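# Move the carton from behind shelf bottles to desk

## Task

Retrieve the carton that sits behind the line of bottles in the shelving unit and set it down on the desk. At the end, each bottle must still stand upright on its shelf, the robot must not have tipped over or be left leaning, and the carton must rest on the desk by itself, not held in place by the robot.

## Robot and tools

Robot: a Hello Robot Stretch 3 with a single arm. It has a two-wheel base (0.33 m long, 0.34 m wide), a lift that moves the arm up and down a mast, and a telescoping arm that reaches out to the robot's RIGHT side. The base cannot slide sideways, so to move the gripper forward or back you drive the base. Turning in place pivots about the point midway between the wheels, 0.05 m behind the front edge. With the arm pulled in and the wrist folded, a turn sweeps a 0.28 m radius circle; an unfolded level wrist reaches beyond it. Cameras: head_camera and nav_camera move together with head_pan_rad and head_tilt_rad; wrist_camera rides on the gripper. Occasionally a loose object gets a brief outside nudge.

Frames: the base frame has its origin on the floor between the drive wheels, x forward, y left, z up. hand_pose is reported in it, at the point where closed fingertips meet. The odometry frame is the base frame as it was at scene start; heading is positive to the left, -3.142 to 3.142, and wheel slip counts as travel.

Tool execute_actions takes "actions", a list run in order (an empty list just reports state and images). Each action may hold "robot" (one command, a list of up to 8 commands run in sequence, or {"stop": true} which brakes everything and clears the queue), "steps" (1 to 450 control steps at 30 per second; default 1; alone it just waits) and "until" (ends the action early when all its conditions hold). A command may contain:
- "base": exactly one of {"translate_m": d}, a straight-line offset in metres from where the base is when the command begins, positive forward, |d| at most 1; or {"rotate_rad": d}, an in-place turn offset in radians, positive counter-clockwise, |d| at most 3.2.
- "joints": absolute targets by name, only those you name change: lift_m 0 to 1.1 (arm height, m); arm_m 0 to 0.52 (extension, m); wrist_yaw_rad -1.345 to 4.42 (0 along the arm, positive swings toward the front, 3.0 folded over the base); wrist_pitch_rad -1.57 to 0.451 (0 level, negative tips fingers down); wrist_roll_rad -2.911 to 2.911 (0 fingers side by side); gripper_m -0.089 to 0.179 (bigger is wider; actual fingertip gap is about 0.007 m less when nearly shut, 0.025 m less when wide, zero below 0.007); head_pan_rad -3.953 to 1.73 (0 forward, positive left, -1.57 looks along the arm); head_tilt_rad -1.53 to 0.419 (negative down).
- "contact_limits": {"arm_m": effort % 1 to 100}, the motor effort at which that arm move halts; lower is gentler, too low stops instantly; it lasts until arm_m's next command.
- In a list, {"pause_s": s} waits up to 15 s.
Base and joint motions start together and keep running through later actions and while you think. A new command takes over at once and discards any older queue's remainder. A whole call with an invalid action or out-of-range number is rejected and nothing runs.

"until" examples: {"robot": {"status": "ended"}} fires when nothing is moving and no queue runs (or at once if the command is refused); {"robot": {"lift_m": [">", 0.3], "base_status": ["!=", "moving"]}} compares readings, goals (key_goal), statuses, refusals, queue, queue_left; {"any": {"status": "ended"}} fires when any one motion or the queue finishes. Operators: "=", "!=", "<", "<=", ">", ">=". Don't wait for exact equality.

Tool zoom_image: {"camera": one of head_camera, nav_camera, wrist_camera, "region": [x0, y0, x1, y1]} in pixels from the image's top-left, at most 504 by 504; gives a sharper crop of the latest image.

Make sure all motion has stopped first, since leftover motion is braked and may fall short.

Results: base_status shows progress as (done so far of goal). Statuses: moving, done (within tolerance), off_target (came to rest short, may keep pushing), contact_stop (lift or arm hit something and went slack), time_out, stopped, not_commanded, torque_fault (a wrist servo overloaded and went limp for 10 s; commands to it are refused meanwhile). joint_goals and joint_status list every joint; measured_speeds gives speeds per second; the robot line gives refusals, queue (idle, running, done, dropped, stopped) and queue_left. Lines starting refused:, dropped: or replaced: explain rejected goals, abandoned queue steps, or how a superseded move ended. robot.on_its_own appears when the robot changed a goal itself, a joint is slack or off, a motor rests outside its normal effort, or base_tilt has shifted 3 degrees or more. lidar_m: 12 distances from the base origin, 30-degree sectors starting straight ahead and going counter-clockwise (4th left, 7th behind, 10th right), in a plane 0.17 m up; misses glass and table tops. wrist_depth_mm and head_depth_mm: 7x7 grids of median depth in mm. motor_effort: per cent, positive toward larger values, peak in brackets; readings are noisy and biased. base_tilt in degrees, forward and right positive.

Speed: the base is fast (0.30 m/s, 1.9 rad/s) only with lift_m under 0.30, arm_m under 0.03 and wrist_yaw_rad over 2.54; otherwise 0.10 m/s and 0.63 rad/s.

Gripping: command gripper_m smaller than the object's width to grasp; release by opening at least 0.02 beyond where contact began. The reading and done do not confirm a hold. Over-squeezing triggers a stall guard that weakens the grip.

Cautions: fold or unfold the wrist only with lift_m between 0.32 and 0.95, wrist_pitch_rad -0.4 and roll near 0; once folded the lift may go down to 0.25. With wrist_yaw_rad below -0.4, keep pitch at -0.5 or lower. Pushing into something rigid with the gripper above roughly 0.45 m can tip the robot, especially a second push after a contact_stop or with a raised contact limit. Don't drive while the gripper grips or presses something fixed. If the base snags or leans, reverse the last move in small steps, pull the gripper free, and lower lift_m to about 0.2 if it stays tilted. Avoid drops, knocking bottles, slamming, and hard sustained pushing. Faster completion is better.

Each tool is called after ">>>" by a JSON object that holds its "op" and its "data".

## Session

I'll start by observing the scene.

>>> {"op": "execute_actions", "data": {"actions": []}}

Scene clock: 0.00 s.
robot.base_odometry: x=+0.000 y=+0.000 heading=+0.000 (m, m, rad; robot's odometry frame)
robot.turned_by_wheels: +0.000 (rad since the last result)
robot.turned_by_imu: +0.000 (rad since the last result)
robot.base_tilt: forward=-0.1 right=+0.4 (deg)
robot.lidar_m: 1.92 2.26 1.80 1.78 1.91 2.00 1.99 2.53 1.77 1.58 2.14 2.16
robot.head_depth_mm: 1897 2344 2319 2330 2303 2100 2271 / 1909 2398 2340 2325 2320 1905 2146 / 1880 2402 2390 2376 2378 2350 2312 / 1874 2422 2429 2399 2391 2382 2371 / 1875 2446 2422 2437 2427 2383 2394 / 1843 2483 2474 2465 2460 2442 2419 / 1768 2541 2479 2476 2489 2476 2438
robot.base_status: not_commanded
robot.joint_positions: lift_m=+0.440 arm_m=-0.002 wrist_yaw_rad=+3.058 wrist_pitch_rad=-0.609 wrist_roll_rad=+0.001 gripper_m=+0.037 head_pan_rad=-0.019 head_tilt_rad=-0.019
robot.joint_goals: lift_m=+0.440 arm_m=-0.002 wrist_yaw_rad=+3.058 wrist_pitch_rad=-0.609 wrist_roll_rad=+0.001 gripper_m=+0.037 head_pan_rad=-0.019 head_tilt_rad=-0.019
robot.joint_status: lift_m=not_commanded arm_m=not_commanded wrist_yaw_rad=not_commanded wrist_pitch_rad=not_commanded wrist_roll_rad=not_commanded gripper_m=not_commanded head_pan_rad=not_commanded head_tilt_rad=not_commanded
robot.measured_speeds: translate_m=+0.000 rotate_rad=+0.000 lift_m=+0.000 arm_m=+0.000 wrist_yaw_rad=+0.000 wrist_pitch_rad=+0.000 wrist_roll_rad=+0.000 head_pan_rad=+0.000 head_tilt_rad=+0.000
robot: refusals=0 queue=idle queue_left=0
robot.motor_effort: left_wheel=-1 right_wheel=+1 lift_m=+33 arm_m=+0 wrist_yaw_rad=+1 wrist_pitch_rad=+3 wrist_roll_rad=+0 gripper_m=+0 head_pan_rad=+0 head_tilt_rad=+3 (%)
robot.hand_pose: x=-0.0048 y=+0.0528 z=+0.4118 quat_wxyz=(+0.241, +0.683, +0.184, +0.665) (m; robot's base frame)
robot.wrist_depth_mm: - - - - - - - / - - - - - 975 983 / 862 833 - 815 818 814 828 / 750 717 732 736 738 710 694 / 658 638 634 626 643 637 629 / 581 577 - - 556 577 567 / 519 522 - - 514 501 499
pictures: head_camera (sideways: a quarter turn clockwise sets it upright), nav_camera (sideways: a quarter turn counterclockwise sets it upright), wrist_camera
Images, in order (width x height): head_camera 896x504, nav_camera 672x504, wrist_camera 644x364.

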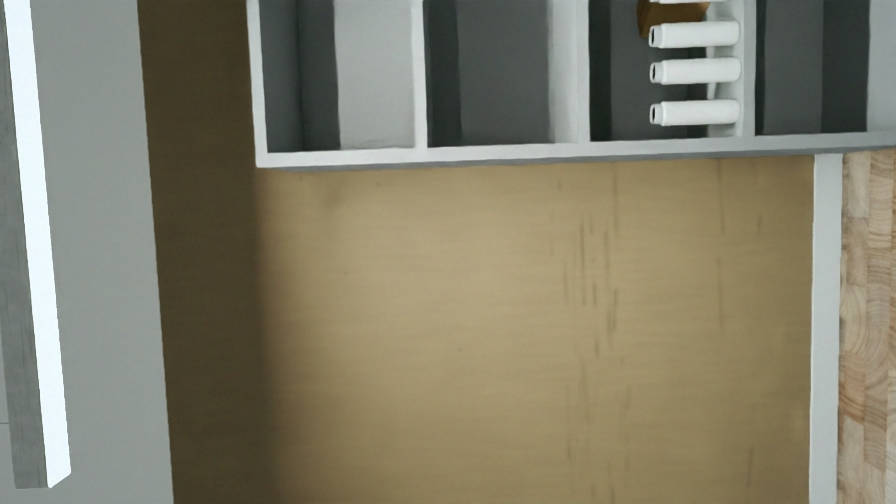

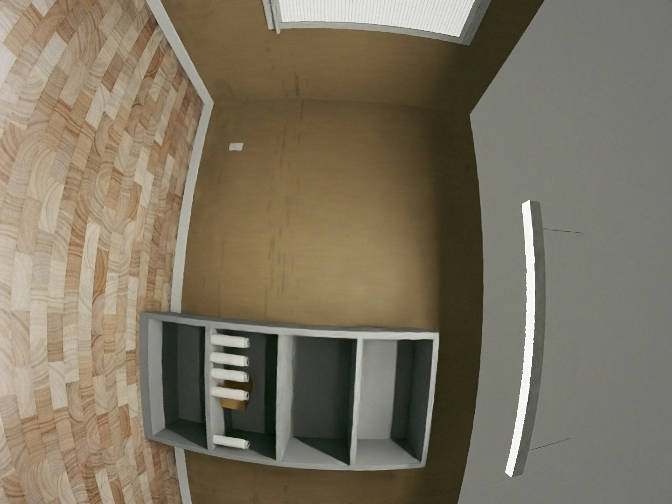

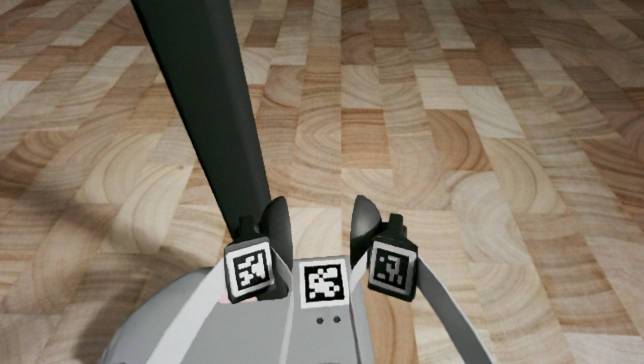

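>>> {"op": "zoom_image", "data": {"camera": "nav_camera", "region": [130, 300, 450, 480]}}

>>> {"op": "execute_actions", "data": {"actions": [{"robot": {"joints": {"head_pan_rad": -0.35, "head_tilt_rad": -0.35}}, "steps": 100, "until": {"robot": {"status": "ended"}}}]}}

Region (130, 300, 450, 480) of nav_camera's 672x504 image, scaled by 1.575, with more detail than that image has; it fills the top 284 rows of this view, and the rest is white.

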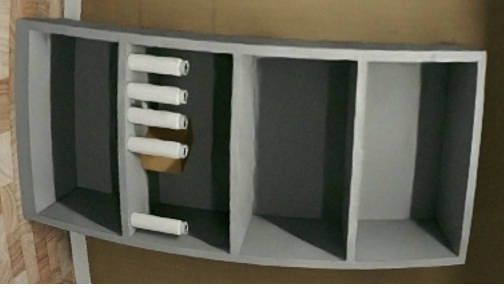

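Scene clock: 5.27 s.
robot.base_odometry: x=+0.000 y=+0.000 heading=+0.000 (m, m, rad; robot's odometry frame)
robot.turned_by_wheels: +0.000 (rad since the last result)
robot.turned_by_imu: +0.000 (rad since the last result)
robot.base_tilt: forward=+0.0 right=+0.3 (deg)
robot.lidar_m: 1.92 2.26 1.80 1.77 1.90 2.00 2.00 2.54 1.77 1.58 2.14 2.15
robot.head_depth_mm: 2374 2516 2619 2828 2745 1956 1535 / 1905 2051 2230 2221 2460 1977 1544 / 2223 2342 2484 2575 2604 1987 1541 / 2151 2243 2359 2246 2618 2005 1564 / 2108 2221 2326 2254 2587 1991 1562 / 1983 2170 2298 2429 2512 2020 1564 / 2041 2154 2249 2376 2510 2012 1556
robot.base_status: not_commanded
robot.joint_positions: lift_m=+0.440 arm_m=-0.002 wrist_yaw_rad=+3.058 wrist_pitch_rad=-0.609 wrist_roll_rad=+0.001 gripper_m=+0.037 head_pan_rad=-0.343 head_tilt_rad=-0.345
robot.joint_goals: lift_m=+0.440 arm_m=-0.002 wrist_yaw_rad=+3.058 wrist_pitch_rad=-0.609 wrist_roll_rad=+0.001 gripper_m=+0.037 head_pan_rad=-0.350 head_tilt_rad=-0.350
robot.joint_status: lift_m=not_commanded arm_m=not_commanded wrist_yaw_rad=not_commanded wrist_pitch_rad=not_commanded wrist_roll_rad=not_commanded gripper_m=not_commanded head_pan_rad=done head_tilt_rad=done
robot.measured_speeds: translate_m=+0.000 rotate_rad=+0.000 lift_m=+0.000 arm_m=+0.000 wrist_yaw_rad=+0.000 wrist_pitch_rad=+0.000 wrist_roll_rad=+0.000 head_pan_rad=+0.000 head_tilt_rad=+0.000
robot: refusals=0 queue=done queue_left=0
robot.motor_effort: left_wheel=-1(1) right_wheel=+0(1) lift_m=+33(32) arm_m=+0(0) wrist_yaw_rad=+0(1) wrist_pitch_rad=+3(3) wrist_roll_rad=-1(0) gripper_m=+1(1) head_pan_rad=-3(22) head_tilt_rad=-3(34) (%)
robot.hand_pose: x=-0.0048 y=+0.0528 z=+0.4118 quat_wxyz=(+0.241, +0.683, +0.184, +0.665) (m; robot's base frame)
robot.wrist_depth_mm: - - - - - - - / - - - - - - 966 / 834 844 - 831 844 834 844 / 740 734 734 717 712 706 695 / 649 634 635 636 624 629 629 / 574 574 - - 544 569 557 / 516 530 - - 497 502 502
pictures: head_camera (sideways: a quarter turn clockwise sets it upright), nav_camera (sideways: a quarter turn counterclockwise sets it upright), wrist_camera
Images, in order (width x height): head_camera 896x504, nav_camera 672x504, wrist_camera 644x364.

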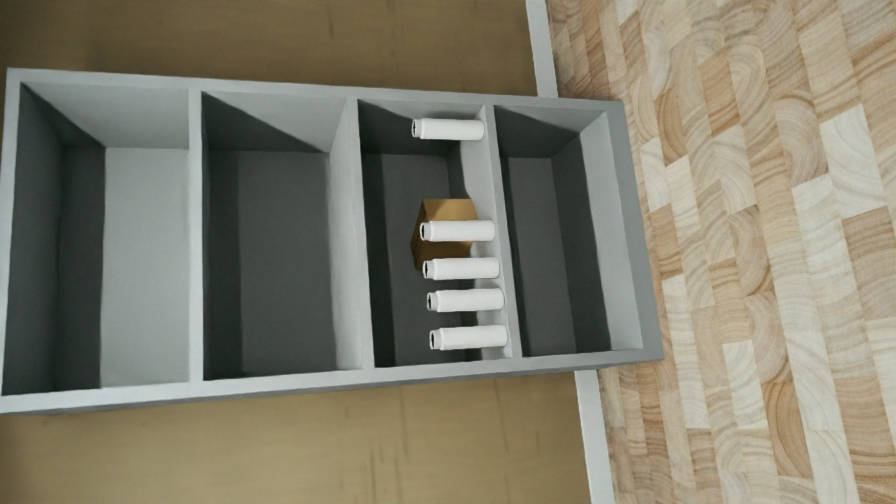

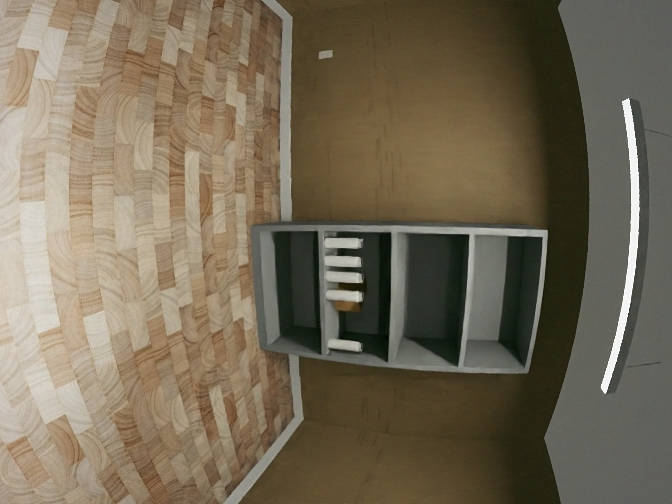

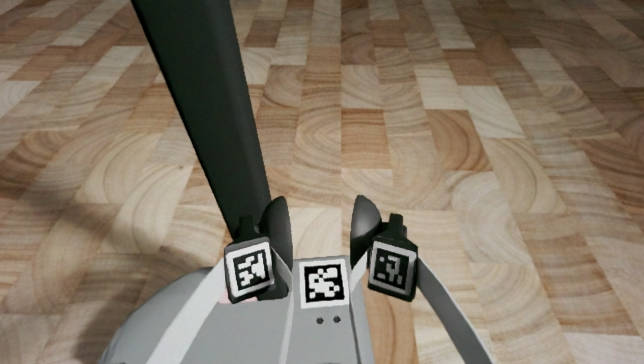

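>>> {"op": "zoom_image", "data": {"camera": "head_camera", "region": [340, 80, 680, 400]}}

>>> {"op": "execute_actions", "data": {"actions": [{"robot": {"joints": {"head_pan_rad": -2.2, "head_tilt_rad": -0.45}}, "steps": 150, "until": {"robot": {"status": "ended"}}}]}}

Region (340, 80, 680, 400) of head_camera's 896x504 image, scaled by 1.482, with more detail than that image has; it fills the top 474 rows of this view, and the rest is white.

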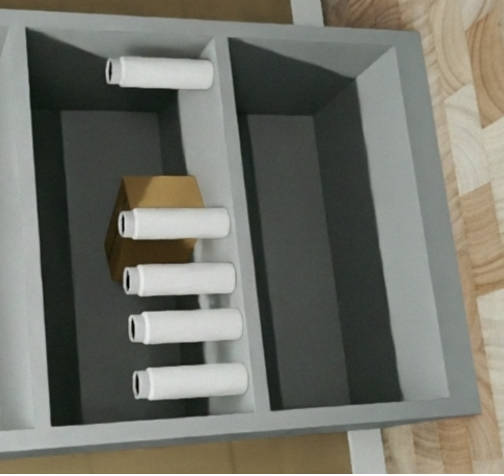

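Scene clock: 9.13 s.
robot.base_odometry: x=+0.000 y=+0.000 heading=+0.000 (m, m, rad; robot's odometry frame)
robot.turned_by_wheels: +0.000 (rad since the last result)
robot.turned_by_imu: +0.000 (rad since the last result)
robot.base_tilt: forward=-0.1 right=+0.4 (deg)
robot.lidar_m: 1.93 2.27 1.80 1.78 1.90 2.00 2.00 2.54 1.77 1.58 2.14 2.16
robot.head_depth_mm: 2384 2583 2849 3078 2313 1743 1412 / 2259 2424 2661 2845 2350 1758 1412 / 2111 2273 2445 2691 2332 1759 1415 / 2005 2152 2325 2487 2228 1768 1426 / 1894 2022 2199 2088 2108 1768 1433 / 1808 1907 2037 2111 2004 1803 1424 / 1705 1808 1934 1971 1913 1783 1426
robot.base_status: not_commanded
robot.joint_positions: lift_m=+0.440 arm_m=-0.002 wrist_yaw_rad=+3.058 wrist_pitch_rad=-0.609 wrist_roll_rad=+0.001 gripper_m=+0.037 head_pan_rad=-2.193 head_tilt_rad=-0.445
robot.joint_goals: lift_m=+0.440 arm_m=-0.002 wrist_yaw_rad=+3.058 wrist_pitch_rad=-0.609 wrist_roll_rad=+0.001 gripper_m=+0.037 head_pan_rad=-2.200 head_tilt_rad=-0.450
robot.joint_status: lift_m=not_commanded arm_m=not_commanded wrist_yaw_rad=not_commanded wrist_pitch_rad=not_commanded wrist_roll_rad=not_commanded gripper_m=not_commanded head_pan_rad=done head_tilt_rad=done
robot.measured_speeds: translate_m=+0.000 rotate_rad=+0.000 lift_m=+0.000 arm_m=+0.000 wrist_yaw_rad=+0.000 wrist_pitch_rad=+0.000 wrist_roll_rad=+0.000 head_pan_rad=+0.000 head_tilt_rad=+0.000
robot: refusals=0 queue=done queue_left=0
robot.motor_effort: left_wheel=+0(1) right_wheel=+1(0) lift_m=+33(33) arm_m=+0(0) wrist_yaw_rad=+0(1) wrist_pitch_rad=+3(3) wrist_roll_rad=+0(0) gripper_m=+0(1) head_pan_rad=-4(36) head_tilt_rad=-4(17) (%)
robot.hand_pose: x=-0.0048 y=+0.0528 z=+0.4118 quat_wxyz=(+0.241, +0.683, +0.184, +0.665) (m; robot's base frame)
robot.wrist_depth_mm: - - - - - - - / - - - - - 973 969 / 864 827 - 836 826 813 826 / 724 727 719 723 728 698 708 / 631 645 644 630 638 627 632 / 575 567 - - 550 569 563 / 511 536 - - 503 500 514
pictures: head_camera (sideways: a quarter turn clockwise sets it upright), nav_camera (sideways: a quarter turn counterclockwise sets it upright), wrist_camera
Images, in order (width x height): head_camera 896x504, nav_camera 672x504, wrist_camera 644x364.

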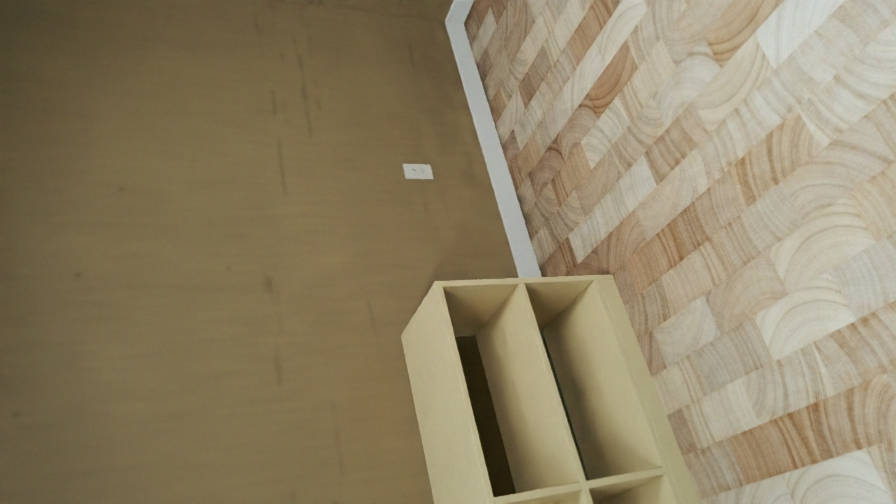

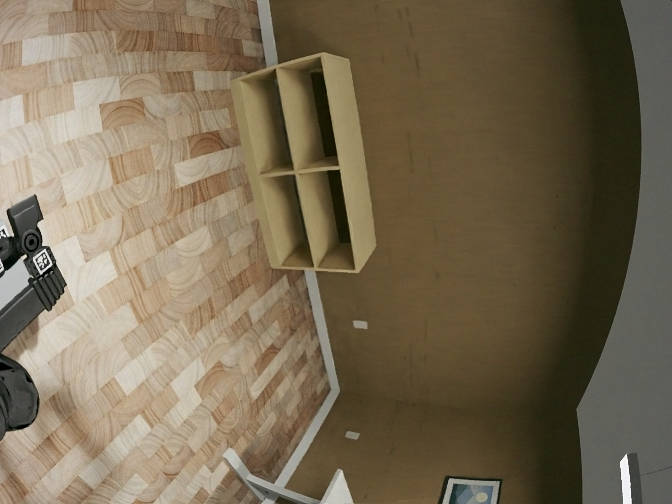

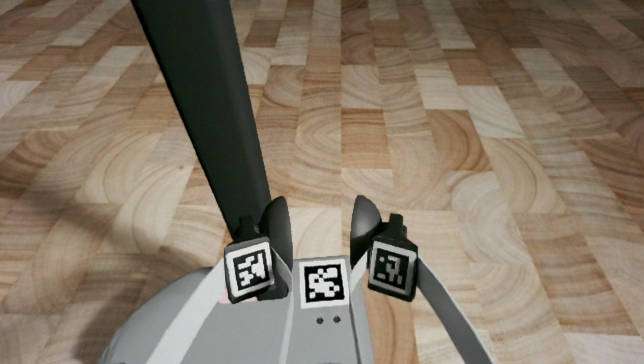

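>>> {"op": "execute_actions", "data": {"actions": [{"robot": {"joints": {"head_pan_rad": -3.3, "head_tilt_rad": -0.45}}, "steps": 150, "until": {"robot": {"status": "ended"}}}]}}

Scene clock: 12.83 s.
robot.base_odometry: x=+0.000 y=+0.000 heading=+0.000 (m, m, rad; robot's odometry frame)
robot.turned_by_wheels: +0.000 (rad since the last result)
robot.turned_by_imu: +0.000 (rad since the last result)
robot.base_tilt: forward=-0.1 right=+0.4 (deg)
robot.lidar_m: 1.92 2.27 1.80 1.77 1.90 2.00 2.00 2.54 1.77 1.58 2.13 2.16
robot.head_depth_mm: 2122 2280 2438 2648 2311 1745 1426 / 2089 2248 2371 2179 2275 1766 1427 / 2086 2231 2359 2624 2328 1758 1430 / 2065 2204 2364 2608 2317 1769 1429 / 2081 2231 2316 2572 2348 1769 1431 / 2038 2182 2308 2569 2379 1770 1444 / 2045 2188 2332 2035 2237 1769 1434
robot.base_status: not_commanded
robot.joint_positions: lift_m=+0.440 arm_m=-0.002 wrist_yaw_rad=+3.058 wrist_pitch_rad=-0.609 wrist_roll_rad=+0.001 gripper_m=+0.037 head_pan_rad=-3.293 head_tilt_rad=-0.445
robot.joint_goals: lift_m=+0.440 arm_m=-0.002 wrist_yaw_rad=+3.058 wrist_pitch_rad=-0.609 wrist_roll_rad=+0.001 gripper_m=+0.037 head_pan_rad=-3.300 head_tilt_rad=-0.450
robot.joint_status: lift_m=not_commanded arm_m=not_commanded wrist_yaw_rad=not_commanded wrist_pitch_rad=not_commanded wrist_roll_rad=not_commanded gripper_m=not_commanded head_pan_rad=done head_tilt_rad=done
robot.measured_speeds: translate_m=+0.000 rotate_rad=+0.000 lift_m=+0.000 arm_m=+0.000 wrist_yaw_rad=+0.000 wrist_pitch_rad=+0.000 wrist_roll_rad=+0.000 head_pan_rad=+0.000 head_tilt_rad=+0.000
robot: refusals=0 queue=done queue_left=0
robot.motor_effort: left_wheel=-1(0) right_wheel=+1(0) lift_m=+33(32) arm_m=+0(0) wrist_yaw_rad=-1(0) wrist_pitch_rad=+3(3) wrist_roll_rad=+0(0) gripper_m=+0(1) head_pan_rad=-3(34) head_tilt_rad=-3(5) (%)
robot.hand_pose: x=-0.0048 y=+0.0528 z=+0.4118 quat_wxyz=(+0.241, +0.683, +0.184, +0.665) (m; robot's base frame)
robot.wrist_depth_mm: - - - - - - - / - - - - - 975 977 / 818 840 - 820 824 811 823 / 731 728 740 725 712 721 728 / 628 635 636 632 631 618 637 / 569 571 - - 549 570 552 / 510 525 - - 517 503 499
pictures: head_camera (sideways: a quarter turn clockwise sets it upright), nav_camera (sideways: a quarter turn counterclockwise sets it upright), wrist_camera
Images, in order (width x height): head_camera 896x504, nav_camera 672x504, wrist_camera 644x364.

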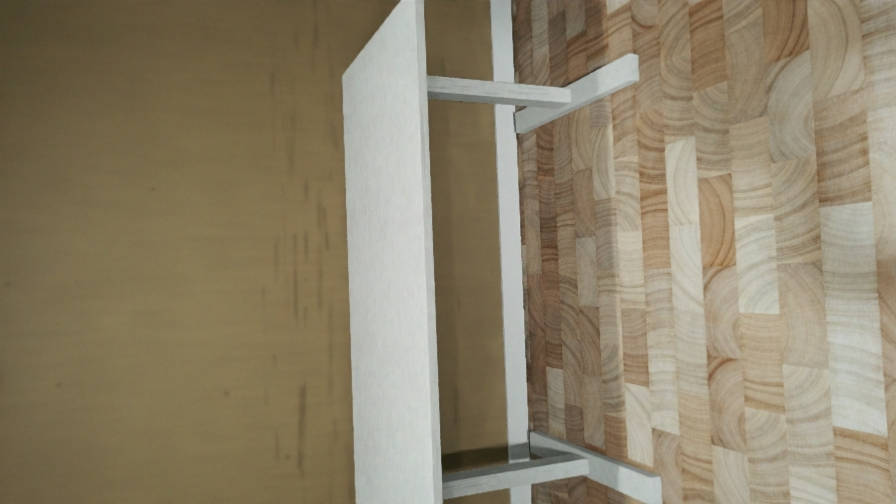

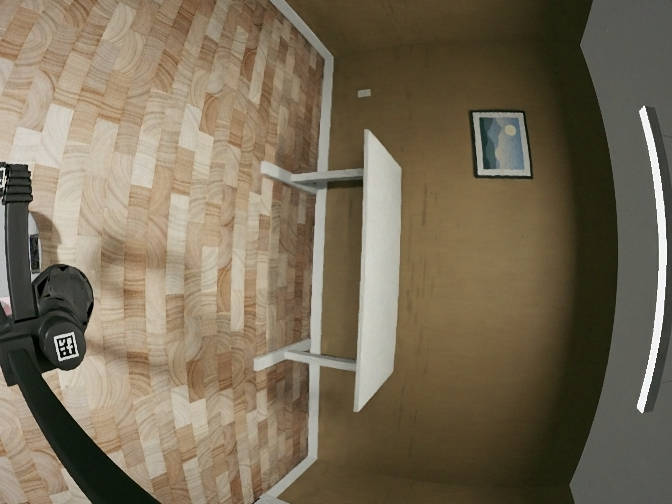

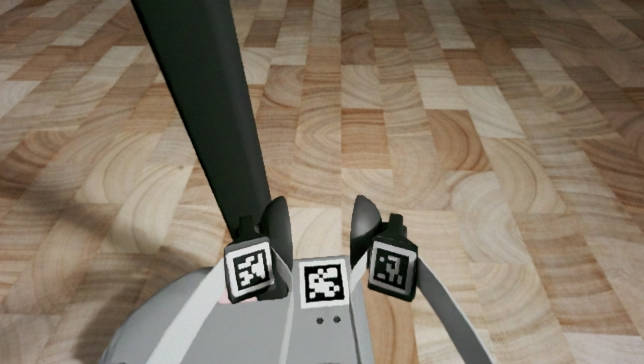

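>>> {"op": "execute_actions", "data": {"actions": [{"robot": [{"base": {"rotate_rad": -0.558}, "joints": {"lift_m": 0.28, "wrist_pitch_rad": -0.4, "head_pan_rad": 0.295, "head_tilt_rad": -0.5}}, {"base": {"translate_m": 0.8}}], "steps": 450, "until": {"robot": {"status": "ended"}}}]}}

Scene clock: 62.80 s.
robot.base_odometry: x=+0.679 y=-0.424 heading=-0.558 (m, m, rad; robot's odometry frame)
robot.turned_by_wheels: -0.558 (rad since the last result)
robot.turned_by_imu: -0.545 (rad since the last result)
robot.base_tilt: forward=+0.0 right=+0.4 (deg)
robot.lidar_m: 1.35 1.22 1.78 2.15 2.12 2.25 2.79 2.64 1.96 1.26 1.65 1.76
robot.head_depth_mm: 1175 1253 1317 1493 1982 1666 1373 / 1410 1543 1513 1585 1804 1670 1370 / 1404 1554 1641 1611 1868 1635 1362 / 1383 1543 1604 1537 1889 1625 1369 / 1362 1515 1496 1537 1868 1598 1380 / 1339 1489 1505 1689 1634 1574 1368 / 1276 1433 1219 1407 1812 1640 1382
robot.base_status: done (translate_m +0.8000 of +0.8000)
robot.joint_positions: lift_m=+0.280 arm_m=-0.002 wrist_yaw_rad=+3.058 wrist_pitch_rad=-0.418 wrist_roll_rad=+0.001 gripper_m=+0.037 head_pan_rad=+0.288 head_tilt_rad=-0.495
robot.joint_goals: lift_m=+0.280 arm_m=-0.002 wrist_yaw_rad=+3.058 wrist_pitch_rad=-0.400 wrist_roll_rad=+0.001 gripper_m=+0.037 head_pan_rad=+0.295 head_tilt_rad=-0.500
robot.joint_status: lift_m=done arm_m=not_commanded wrist_yaw_rad=not_commanded wrist_pitch_rad=done wrist_roll_rad=not_commanded gripper_m=not_commanded head_pan_rad=done head_tilt_rad=done
robot.measured_speeds: translate_m=+0.000 rotate_rad=+0.000 lift_m=+0.000 arm_m=+0.000 wrist_yaw_rad=+0.000 wrist_pitch_rad=+0.000 wrist_roll_rad=+0.000 head_pan_rad=+0.000 head_tilt_rad=+0.000
robot: refusals=0 queue=done queue_left=0
robot.motor_effort: left_wheel=+0(8) right_wheel=-1(5) lift_m=+25(33) arm_m=+0(0) wrist_yaw_rad=-1(0) wrist_pitch_rad=+5(3) wrist_roll_rad=+0(0) gripper_m=+0(0) head_pan_rad=+2(35) head_tilt_rad=-3(13) (%)
robot.hand_pose: x=-0.0025 y=+0.0808 z=+0.2930 quat_wxyz=(+0.176, +0.697, +0.118, +0.685) (m; robot's base frame)
robot.wrist_depth_mm: - - - - - - - / - - - - - - - / 878 821 832 823 792 815 820 / 677 672 - 664 643 652 642 / 561 554 - 560 552 548 540 / 489 501 - - 464 466 468 / - - - - 414 403 407
pictures: head_camera (sideways: a quarter turn clockwise sets it upright), nav_camera (sideways: a quarter turn counterclockwise sets it upright), wrist_camera
Images, in order (width x height): head_camera 896x504, nav_camera 672x504, wrist_camera 644x364.

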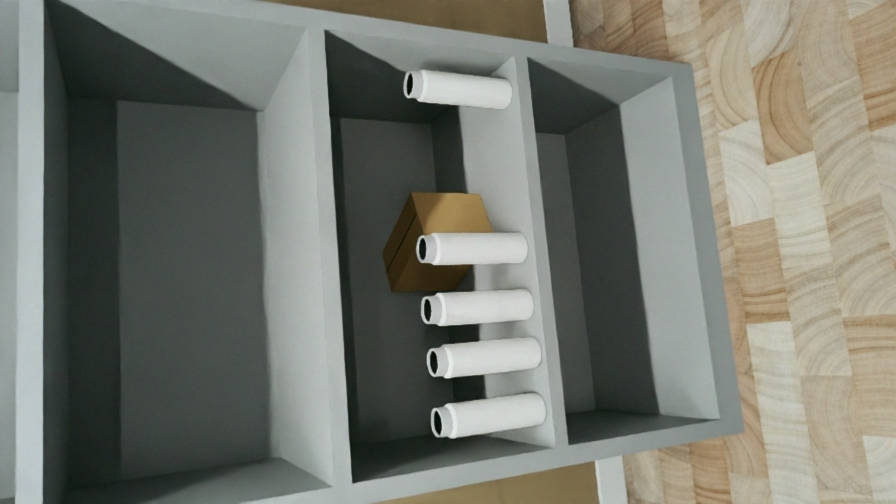

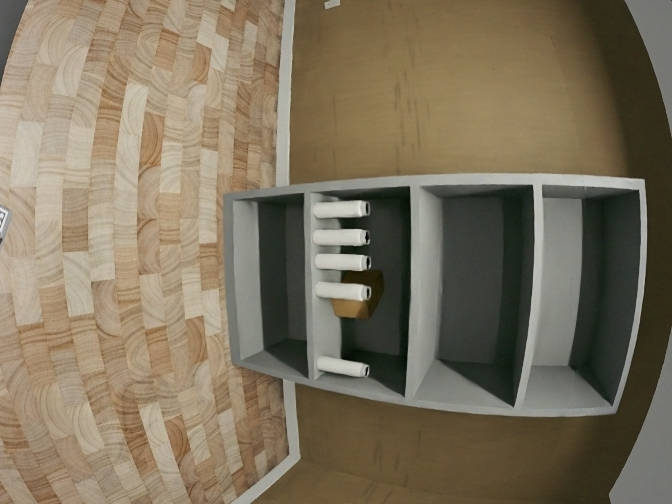

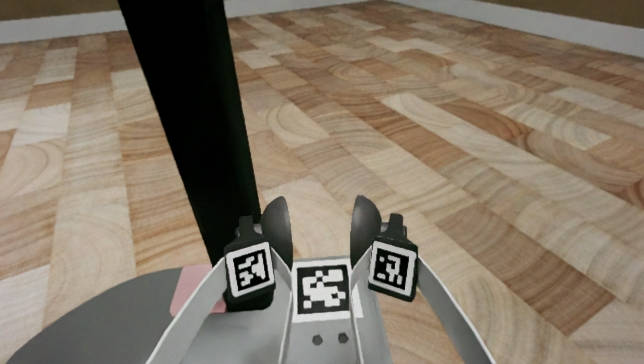

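>>> {"op": "zoom_image", "data": {"camera": "head_camera", "region": [320, 40, 600, 320]}}

Region (320, 40, 600, 320) of head_camera's 896x504 image, scaled by 1.800, with more detail than that image has.

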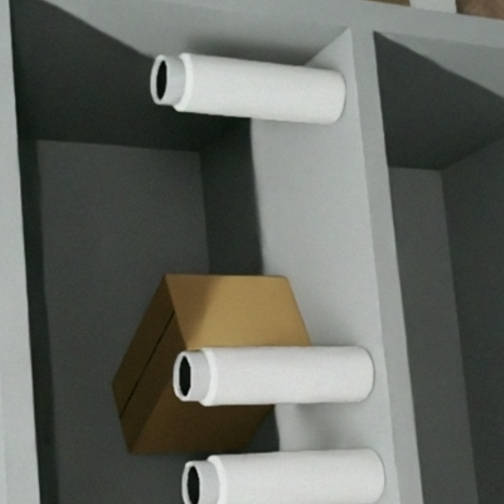

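>>> {"op": "execute_actions", "data": {"actions": [{"robot": [{"base": {"rotate_rad": -0.375}}, {"base": {"translate_m": 0.915}, "joints": {"head_pan_rad": -1.57, "head_tilt_rad": -0.75}}, {"base": {"rotate_rad": 2.9}}, {"joints": {"lift_m": 0.5}}, {"joints": {"wrist_yaw_rad": 0.0, "lift_m": 0.55, "gripper_m": 0.17}}, {"joints": {"wrist_pitch_rad": 0.0}}], "steps": 450, "until": {"robot": {"status": "ended"}}}, {"steps": 300, "until": {"robot": {"status": "ended"}}}]}}

Scene clock: 166.50 s.
robot.base_odometry: x=+1.224 y=-1.159 heading=+1.967 (m, m, rad; robot's odometry frame)
robot.turned_by_wheels: +2.525 (rad since the last result)
robot.turned_by_imu: +2.480 (rad since the last result)
robot.base_tilt: forward=-0.1 right=+0.4 (deg)
robot.lidar_m: 2.86 3.63 3.27 1.10 1.04 0.99 1.03 1.07 0.56 1.05 1.03 2.76
robot.head_depth_mm: 851 866 630 1149 817 1294 1199 / 892 870 662 1183 881 1272 1172 / 938 869 696 1079 990 1303 1200 / 983 873 1041 1079 1020 1306 1241 / 1036 873 1358 967 1439 1333 1199 / 1100 876 1345 1034 1509 1383 1200 / 1031 876 1164 1074 1437 1392 1199
robot.base_status: done (rotate_rad +2.8999 of +2.9000)
robot.joint_positions: lift_m=+0.550 arm_m=-0.002 wrist_yaw_rad=+0.002 wrist_pitch_rad=-0.022 wrist_roll_rad=+0.001 gripper_m=+0.170 head_pan_rad=-1.563 head_tilt_rad=-0.741
robot.joint_goals: lift_m=+0.550 arm_m=-0.002 wrist_yaw_rad=+0.000 wrist_pitch_rad=+0.000 wrist_roll_rad=+0.001 gripper_m=+0.170 head_pan_rad=-1.570 head_tilt_rad=-0.750
robot.joint_status: lift_m=done arm_m=not_commanded wrist_yaw_rad=done wrist_pitch_rad=done wrist_roll_rad=not_commanded gripper_m=done head_pan_rad=done head_tilt_rad=done
robot.measured_speeds: translate_m=+0.000 rotate_rad=+0.000 lift_m=+0.000 arm_m=+0.000 wrist_yaw_rad=+0.000 wrist_pitch_rad=+0.000 wrist_roll_rad=+0.000 head_pan_rad=+0.000 head_tilt_rad=+0.000
robot: refusals=0 queue=done queue_left=0
robot.motor_effort: left_wheel=-2(7) right_wheel=+3(10) lift_m=+40(41) arm_m=-1(1) wrist_yaw_rad=-3(4) wrist_pitch_rad=+5(6) wrist_roll_rad=+0(0) gripper_m=+1(93) head_pan_rad=-3(33) head_tilt_rad=-6(32) (%)
robot.hand_pose: x=-0.0210 y=-0.3986 z=+0.6588 quat_wxyz=(+0.707, +0.009, -0.707, -0.007) (m; robot's base frame)
robot.wrist_depth_mm: - 738 893 833 699 630 355 / - 605 525 848 727 300 323 / - 635 532 577 749 314 299 / - 652 557 592 690 324 276 / - 773 543 453 450 348 273 / - 868 - - 385 337 282 / - 849 864 881 875 748 307
pictures: head_camera (sideways: a quarter turn clockwise sets it upright), nav_camera (sideways: a quarter turn counterclockwise sets it upright), wrist_camera
Images, in order (width x height): head_camera 896x504, nav_camera 672x504, wrist_camera 644x364.

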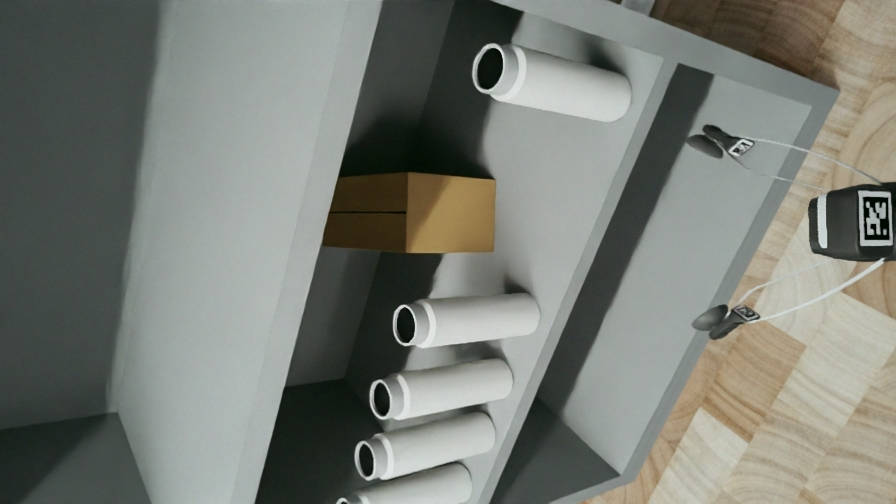

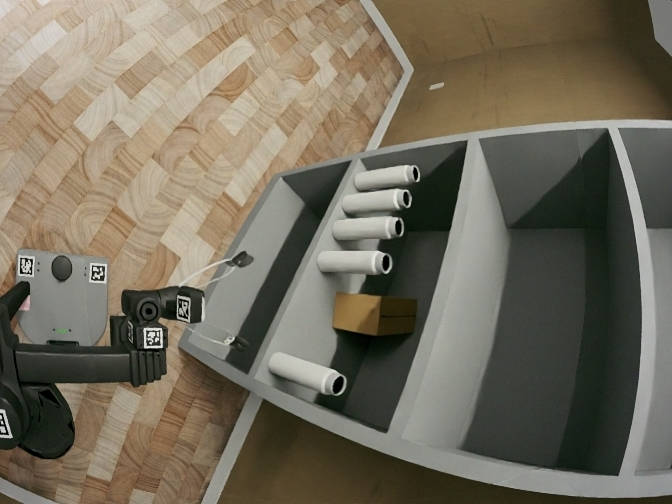

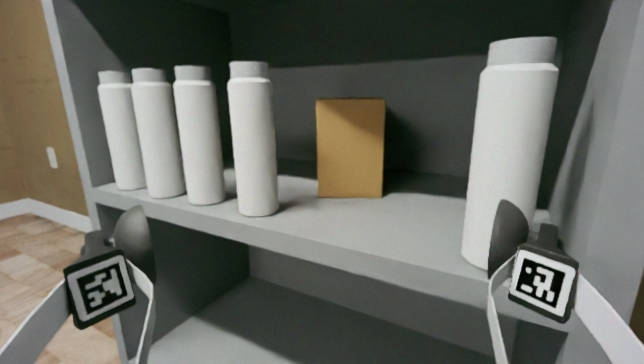

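>>> {"op": "zoom_image", "data": {"camera": "head_camera", "region": [300, 130, 560, 370]}}

>>> {"op": "zoom_image", "data": {"camera": "wrist_camera", "region": [220, 40, 480, 240]}}

Region (300, 130, 560, 370) of head_camera's 896x504 image, scaled by 1.938, with more detail than that image has; it fills the top 465 rows of this view, and the rest is white.

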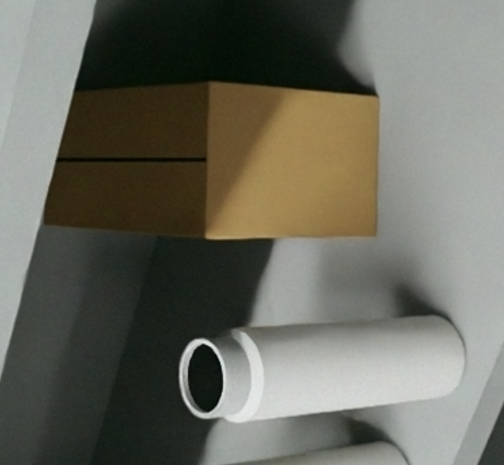

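Region (220, 40, 480, 240) of wrist_camera's 644x364 image, scaled by 1.938; it fills the top 388 rows of this view, and the rest is white.

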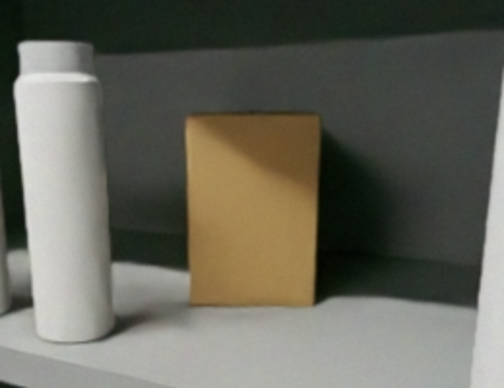

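>>> {"op": "execute_actions", "data": {"actions": [{"robot": [{"base": {"rotate_rad": -0.042}, "joints": {"lift_m": 0.53, "wrist_pitch_rad": 0.02}}, {"base": {"translate_m": -0.02}, "joints": {"arm_m": 0.15}}], "steps": 300, "until": {"robot": {"status": "ended"}}}]}}

Scene clock: 206.40 s.
robot.base_odometry: x=+1.231 y=-1.177 heading=+1.925 (m, m, rad; robot's odometry frame)
robot.turned_by_wheels: -0.042 (rad since the last result)
robot.turned_by_imu: -0.042 (rad since the last result)
robot.base_tilt: forward=-0.1 right=+0.3 (deg)
robot.lidar_m: 2.85 3.66 3.27 1.10 1.03 0.98 1.00 1.08 0.55 1.03 1.04 2.78
robot.head_depth_mm: 836 866 606 1109 798 1385 1198 / 872 870 632 1173 853 1007 - / 909 865 663 1195 975 1330 1148 / 954 873 700 1026 1013 1316 1169 / 999 873 1304 1148 1030 1335 1192 / 1050 877 1372 994 1477 1354 1200 / 1074 875 1246 1018 1461 1387 1204
robot.base_status: done (translate_m -0.0200 of -0.0200)
robot.joint_positions: lift_m=+0.530 arm_m=+0.150 wrist_yaw_rad=+0.000 wrist_pitch_rad=-0.001 wrist_roll_rad=+0.001 gripper_m=+0.170 head_pan_rad=-1.563 head_tilt_rad=-0.741
robot.joint_goals: lift_m=+0.530 arm_m=+0.150 wrist_yaw_rad=+0.000 wrist_pitch_rad=+0.020 wrist_roll_rad=+0.001 gripper_m=+0.170 head_pan_rad=-1.570 head_tilt_rad=-0.750
robot.joint_status: lift_m=done arm_m=done wrist_yaw_rad=done wrist_pitch_rad=done wrist_roll_rad=not_commanded gripper_m=done head_pan_rad=done head_tilt_rad=done
robot.measured_speeds: translate_m=+0.000 rotate_rad=+0.000 lift_m=+0.000 arm_m=+0.000 wrist_yaw_rad=+0.000 wrist_pitch_rad=+0.000 wrist_roll_rad=+0.000 head_pan_rad=+0.000 head_tilt_rad=+0.000
robot: refusals=0 queue=done queue_left=0
robot.motor_effort: left_wheel=+0(4) right_wheel=-1(6) lift_m=+26(41) arm_m=+2(3) wrist_yaw_rad=+0(3) wrist_pitch_rad=+5(5) wrist_roll_rad=+0(1) gripper_m=+1(0) head_pan_rad=-3(3) head_tilt_rad=-6(5) (%)
robot.hand_pose: x=-0.0213 y=-0.5509 z=+0.6448 quat_wxyz=(+0.707, +0.001, -0.707, +0.000) (m; robot's base frame)
robot.wrist_depth_mm: 573 686 777 674 582 535 156 / 404 315 767 669 609 540 159 / 421 371 779 421 625 203 165 / 441 390 628 443 607 203 172 / 452 356 399 424 421 415 181 / 594 334 311 307 303 287 249 / 644 778 802 256 240 212 197
pictures: head_camera (sideways: a quarter turn clockwise sets it upright), nav_camera (sideways: a quarter turn counterclockwise sets it upright), wrist_camera
Images, in order (width x height): head_camera 896x504, nav_camera 672x504, wrist_camera 644x364.

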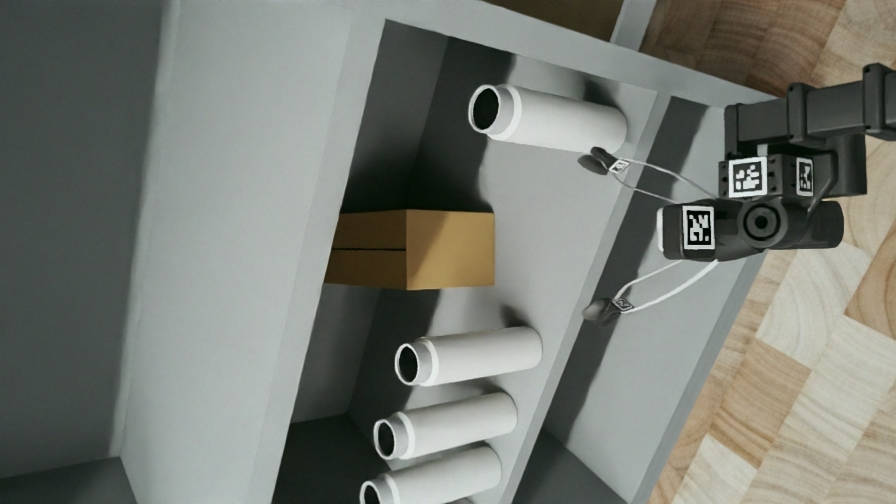

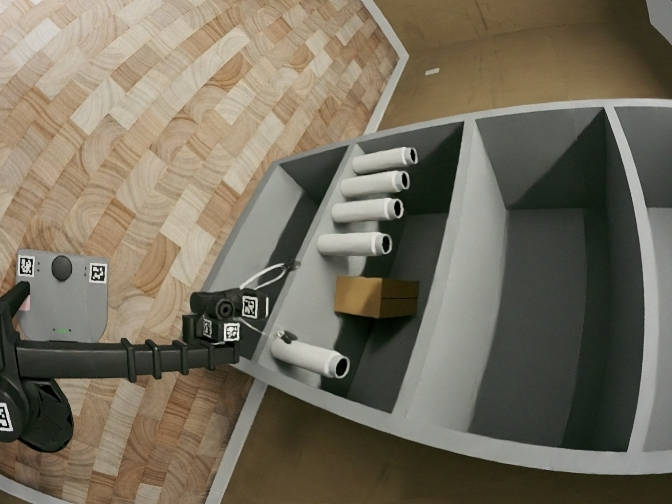

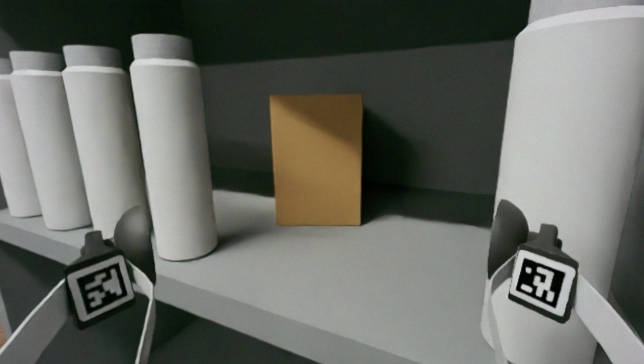

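>>> {"op": "zoom_image", "data": {"camera": "head_camera", "region": [540, 60, 896, 360]}}

Region (540, 60, 896, 360) of head_camera's 896x504 image, scaled by 1.416, with more detail than that image has; it fills the top 425 rows of this view, and the rest is white.

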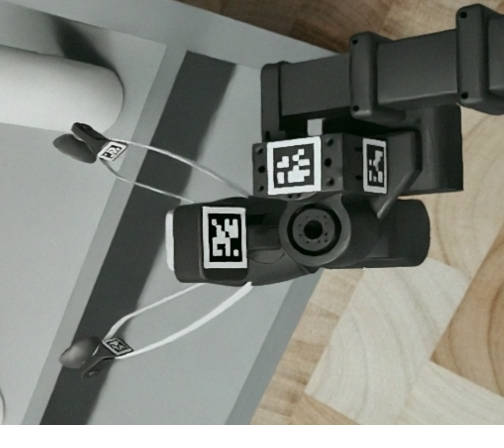

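>>> {"op": "execute_actions", "data": {"actions": [{"robot": [{"joints": {"lift_m": 0.64, "wrist_pitch_rad": -0.37, "gripper_m": 0.11}}, {"joints": {"arm_m": 0.33}}, {"joints": {"gripper_m": 0.165}}], "steps": 300, "until": {"robot": {"status": "ended"}}}]}}

Scene clock: 289.27 s.
robot.base_odometry: x=+1.231 y=-1.177 heading=+1.925 (m, m, rad; robot's odometry frame)
robot.turned_by_wheels: +0.000 (rad since the last result)
robot.turned_by_imu: +0.000 (rad since the last result)
robot.base_tilt: forward=+0.0 right=+0.4 (deg)
robot.lidar_m: 2.85 3.65 3.28 1.10 1.03 0.98 1.00 1.08 0.55 1.03 1.04 2.79
robot.head_depth_mm: 838 866 604 1105 988 1386 1214 / 875 868 633 1176 920 - 1163 / 911 870 663 1227 907 1299 1193 / 951 872 696 1000 1044 1308 1194 / 997 875 1296 1150 1052 1324 1196 / 1048 877 1372 993 1466 1362 1189 / 1073 873 1249 1016 1455 1394 1197
robot.base_status: done (translate_m -0.0200 of -0.0200)
robot.joint_positions: lift_m=+0.640 arm_m=+0.330 wrist_yaw_rad=+0.000 wrist_pitch_rad=-0.383 wrist_roll_rad=+0.001 gripper_m=+0.165 head_pan_rad=-1.563 head_tilt_rad=-0.741
robot.joint_goals: lift_m=+0.640 arm_m=+0.330 wrist_yaw_rad=+0.000 wrist_pitch_rad=-0.370 wrist_roll_rad=+0.001 gripper_m=+0.165 head_pan_rad=-1.570 head_tilt_rad=-0.750
robot.joint_status: lift_m=done arm_m=done wrist_yaw_rad=done wrist_pitch_rad=done wrist_roll_rad=not_commanded gripper_m=done head_pan_rad=done head_tilt_rad=done
robot.measured_speeds: translate_m=+0.000 rotate_rad=+0.000 lift_m=+0.000 arm_m=+0.000 wrist_yaw_rad=+0.000 wrist_pitch_rad=+0.000 wrist_roll_rad=+0.000 head_pan_rad=+0.000 head_tilt_rad=+0.000
robot: refusals=0 queue=done queue_left=0
robot.motor_effort: left_wheel=+1(1) right_wheel=-1(2) lift_m=+41(44) arm_m=+2(2) wrist_yaw_rad=+0(1) wrist_pitch_rad=+3(6) wrist_roll_rad=+0(0) gripper_m=+0(94) head_pan_rad=-4(4) head_tilt_rad=-6(5) (%)
robot.hand_pose: x=-0.0214 y=-0.7033 z=+0.6602 quat_wxyz=(+0.694, +0.135, -0.694, -0.135) (m; robot's base frame)
robot.wrist_depth_mm: 532 619 552 304 421 383 352 / 168 647 255 239 450 417 371 / 173 527 465 266 488 441 398 / 180 381 391 291 406 407 402 / 198 322 331 320 328 340 325 / 290 269 284 281 280 272 283 / 434 251 246 244 244 244 240
pictures: head_camera (sideways: a quarter turn clockwise sets it upright), nav_camera (sideways: a quarter turn counterclockwise sets it upright), wrist_camera
Images, in order (width x height): head_camera 896x504, nav_camera 672x504, wrist_camera 644x364.

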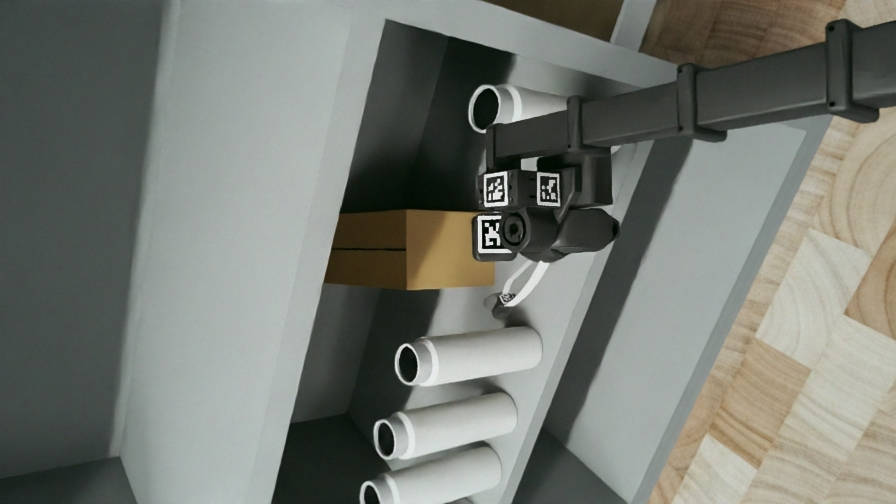

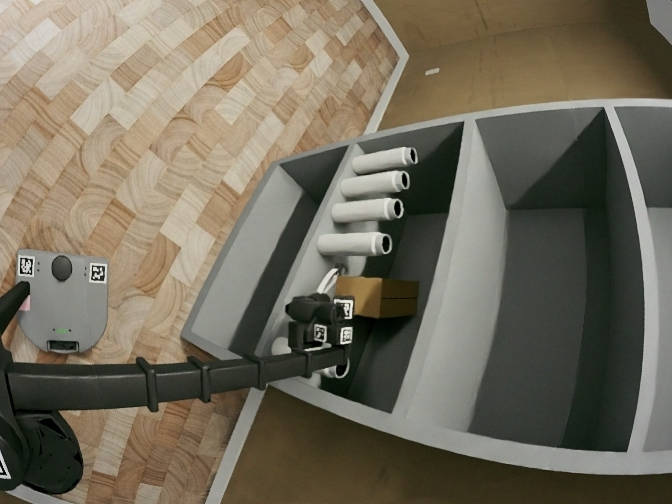

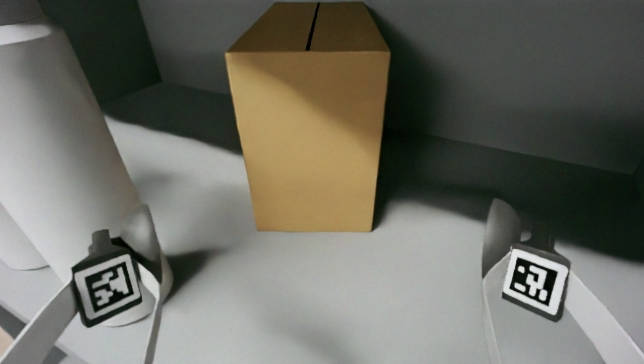

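>>> {"op": "execute_actions", "data": {"actions": [{"robot": [{"base": {"translate_m": 0.008}}, {"joints": {"arm_m": 0.43}}], "steps": 300, "until": {"robot": {"status": "ended"}}}]}}

Scene clock: 308.53 s.
robot.base_odometry: x=+1.228 y=-1.170 heading=+1.925 (m, m, rad; robot's odometry frame)
robot.turned_by_wheels: +0.000 (rad since the last result)
robot.turned_by_imu: +0.000 (rad since the last result)
robot.base_tilt: forward=-0.1 right=+0.4 (deg)
robot.lidar_m: 2.83 3.63 3.28 1.10 1.04 0.98 1.01 1.09 0.56 1.03 1.04 2.77
robot.head_depth_mm: 840 860 604 1113 806 1355 1205 / 872 868 635 1187 912 - 1167 / 913 869 663 1252 946 1312 1193 / 956 866 697 1004 986 1303 1197 / 1004 871 1303 1110 1048 1330 1193 / 1062 874 1373 1005 1477 1363 1193 / 1072 877 1233 1044 1443 1388 1205
robot.base_status: done (translate_m +0.0080 of +0.0080)
robot.joint_positions: lift_m=+0.640 arm_m=+0.430 wrist_yaw_rad=+0.000 wrist_pitch_rad=-0.383 wrist_roll_rad=+0.001 gripper_m=+0.165 head_pan_rad=-1.563 head_tilt_rad=-0.741
robot.joint_goals: lift_m=+0.640 arm_m=+0.430 wrist_yaw_rad=+0.000 wrist_pitch_rad=-0.370 wrist_roll_rad=+0.001 gripper_m=+0.165 head_pan_rad=-1.570 head_tilt_rad=-0.750
robot.joint_status: lift_m=done arm_m=done wrist_yaw_rad=done wrist_pitch_rad=done wrist_roll_rad=not_commanded gripper_m=done head_pan_rad=done head_tilt_rad=done
robot.measured_speeds: translate_m=+0.000 rotate_rad=+0.000 lift_m=+0.000 arm_m=+0.000 wrist_yaw_rad=+0.000 wrist_pitch_rad=+0.000 wrist_roll_rad=+0.000 head_pan_rad=+0.000 head_tilt_rad=+0.000
robot: refusals=0 queue=done queue_left=0
robot.motor_effort: left_wheel=+1(3) right_wheel=-1(4) lift_m=+40(40) arm_m=+2(0) wrist_yaw_rad=-1(1) wrist_pitch_rad=+3(3) wrist_roll_rad=+0(1) gripper_m=+0(0) head_pan_rad=-3(3) head_tilt_rad=-5(6) (%)
robot.hand_pose: x=-0.0214 y=-0.8033 z=+0.6602 quat_wxyz=(+0.694, +0.135, -0.694, -0.135) (m; robot's base frame)
robot.wrist_depth_mm: 479 527 461 301 340 320 291 / 499 581 201 183 197 341 310 / 491 528 157 155 158 365 330 / 406 406 179 174 177 386 355 / 336 349 210 198 207 343 328 / 295 277 268 226 265 270 283 / 167 245 246 245 243 241 243
pictures: head_camera (sideways: a quarter turn clockwise sets it upright), nav_camera (sideways: a quarter turn counterclockwise sets it upright), wrist_camera
Images, in order (width x height): head_camera 896x504, nav_camera 672x504, wrist_camera 644x364.

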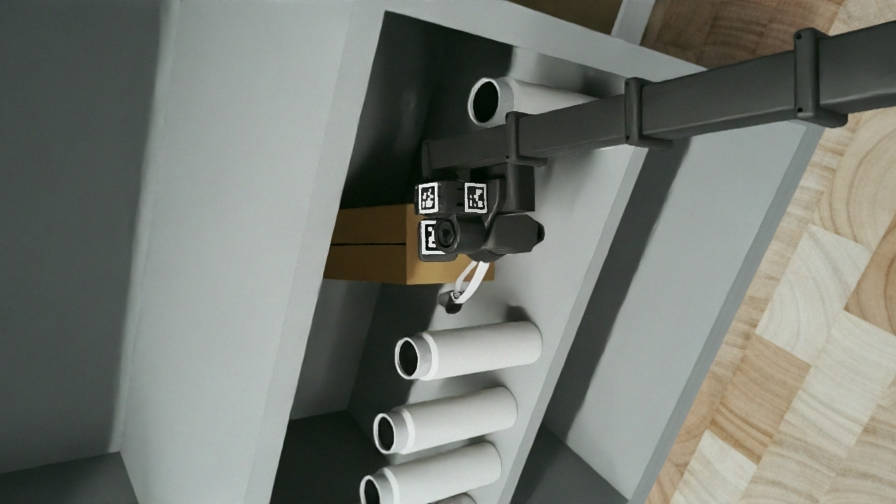

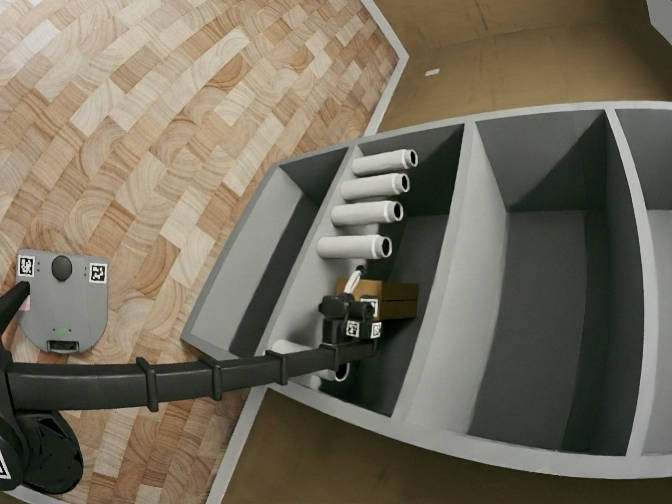

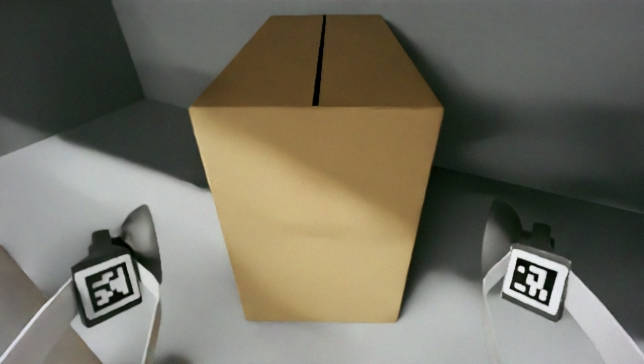

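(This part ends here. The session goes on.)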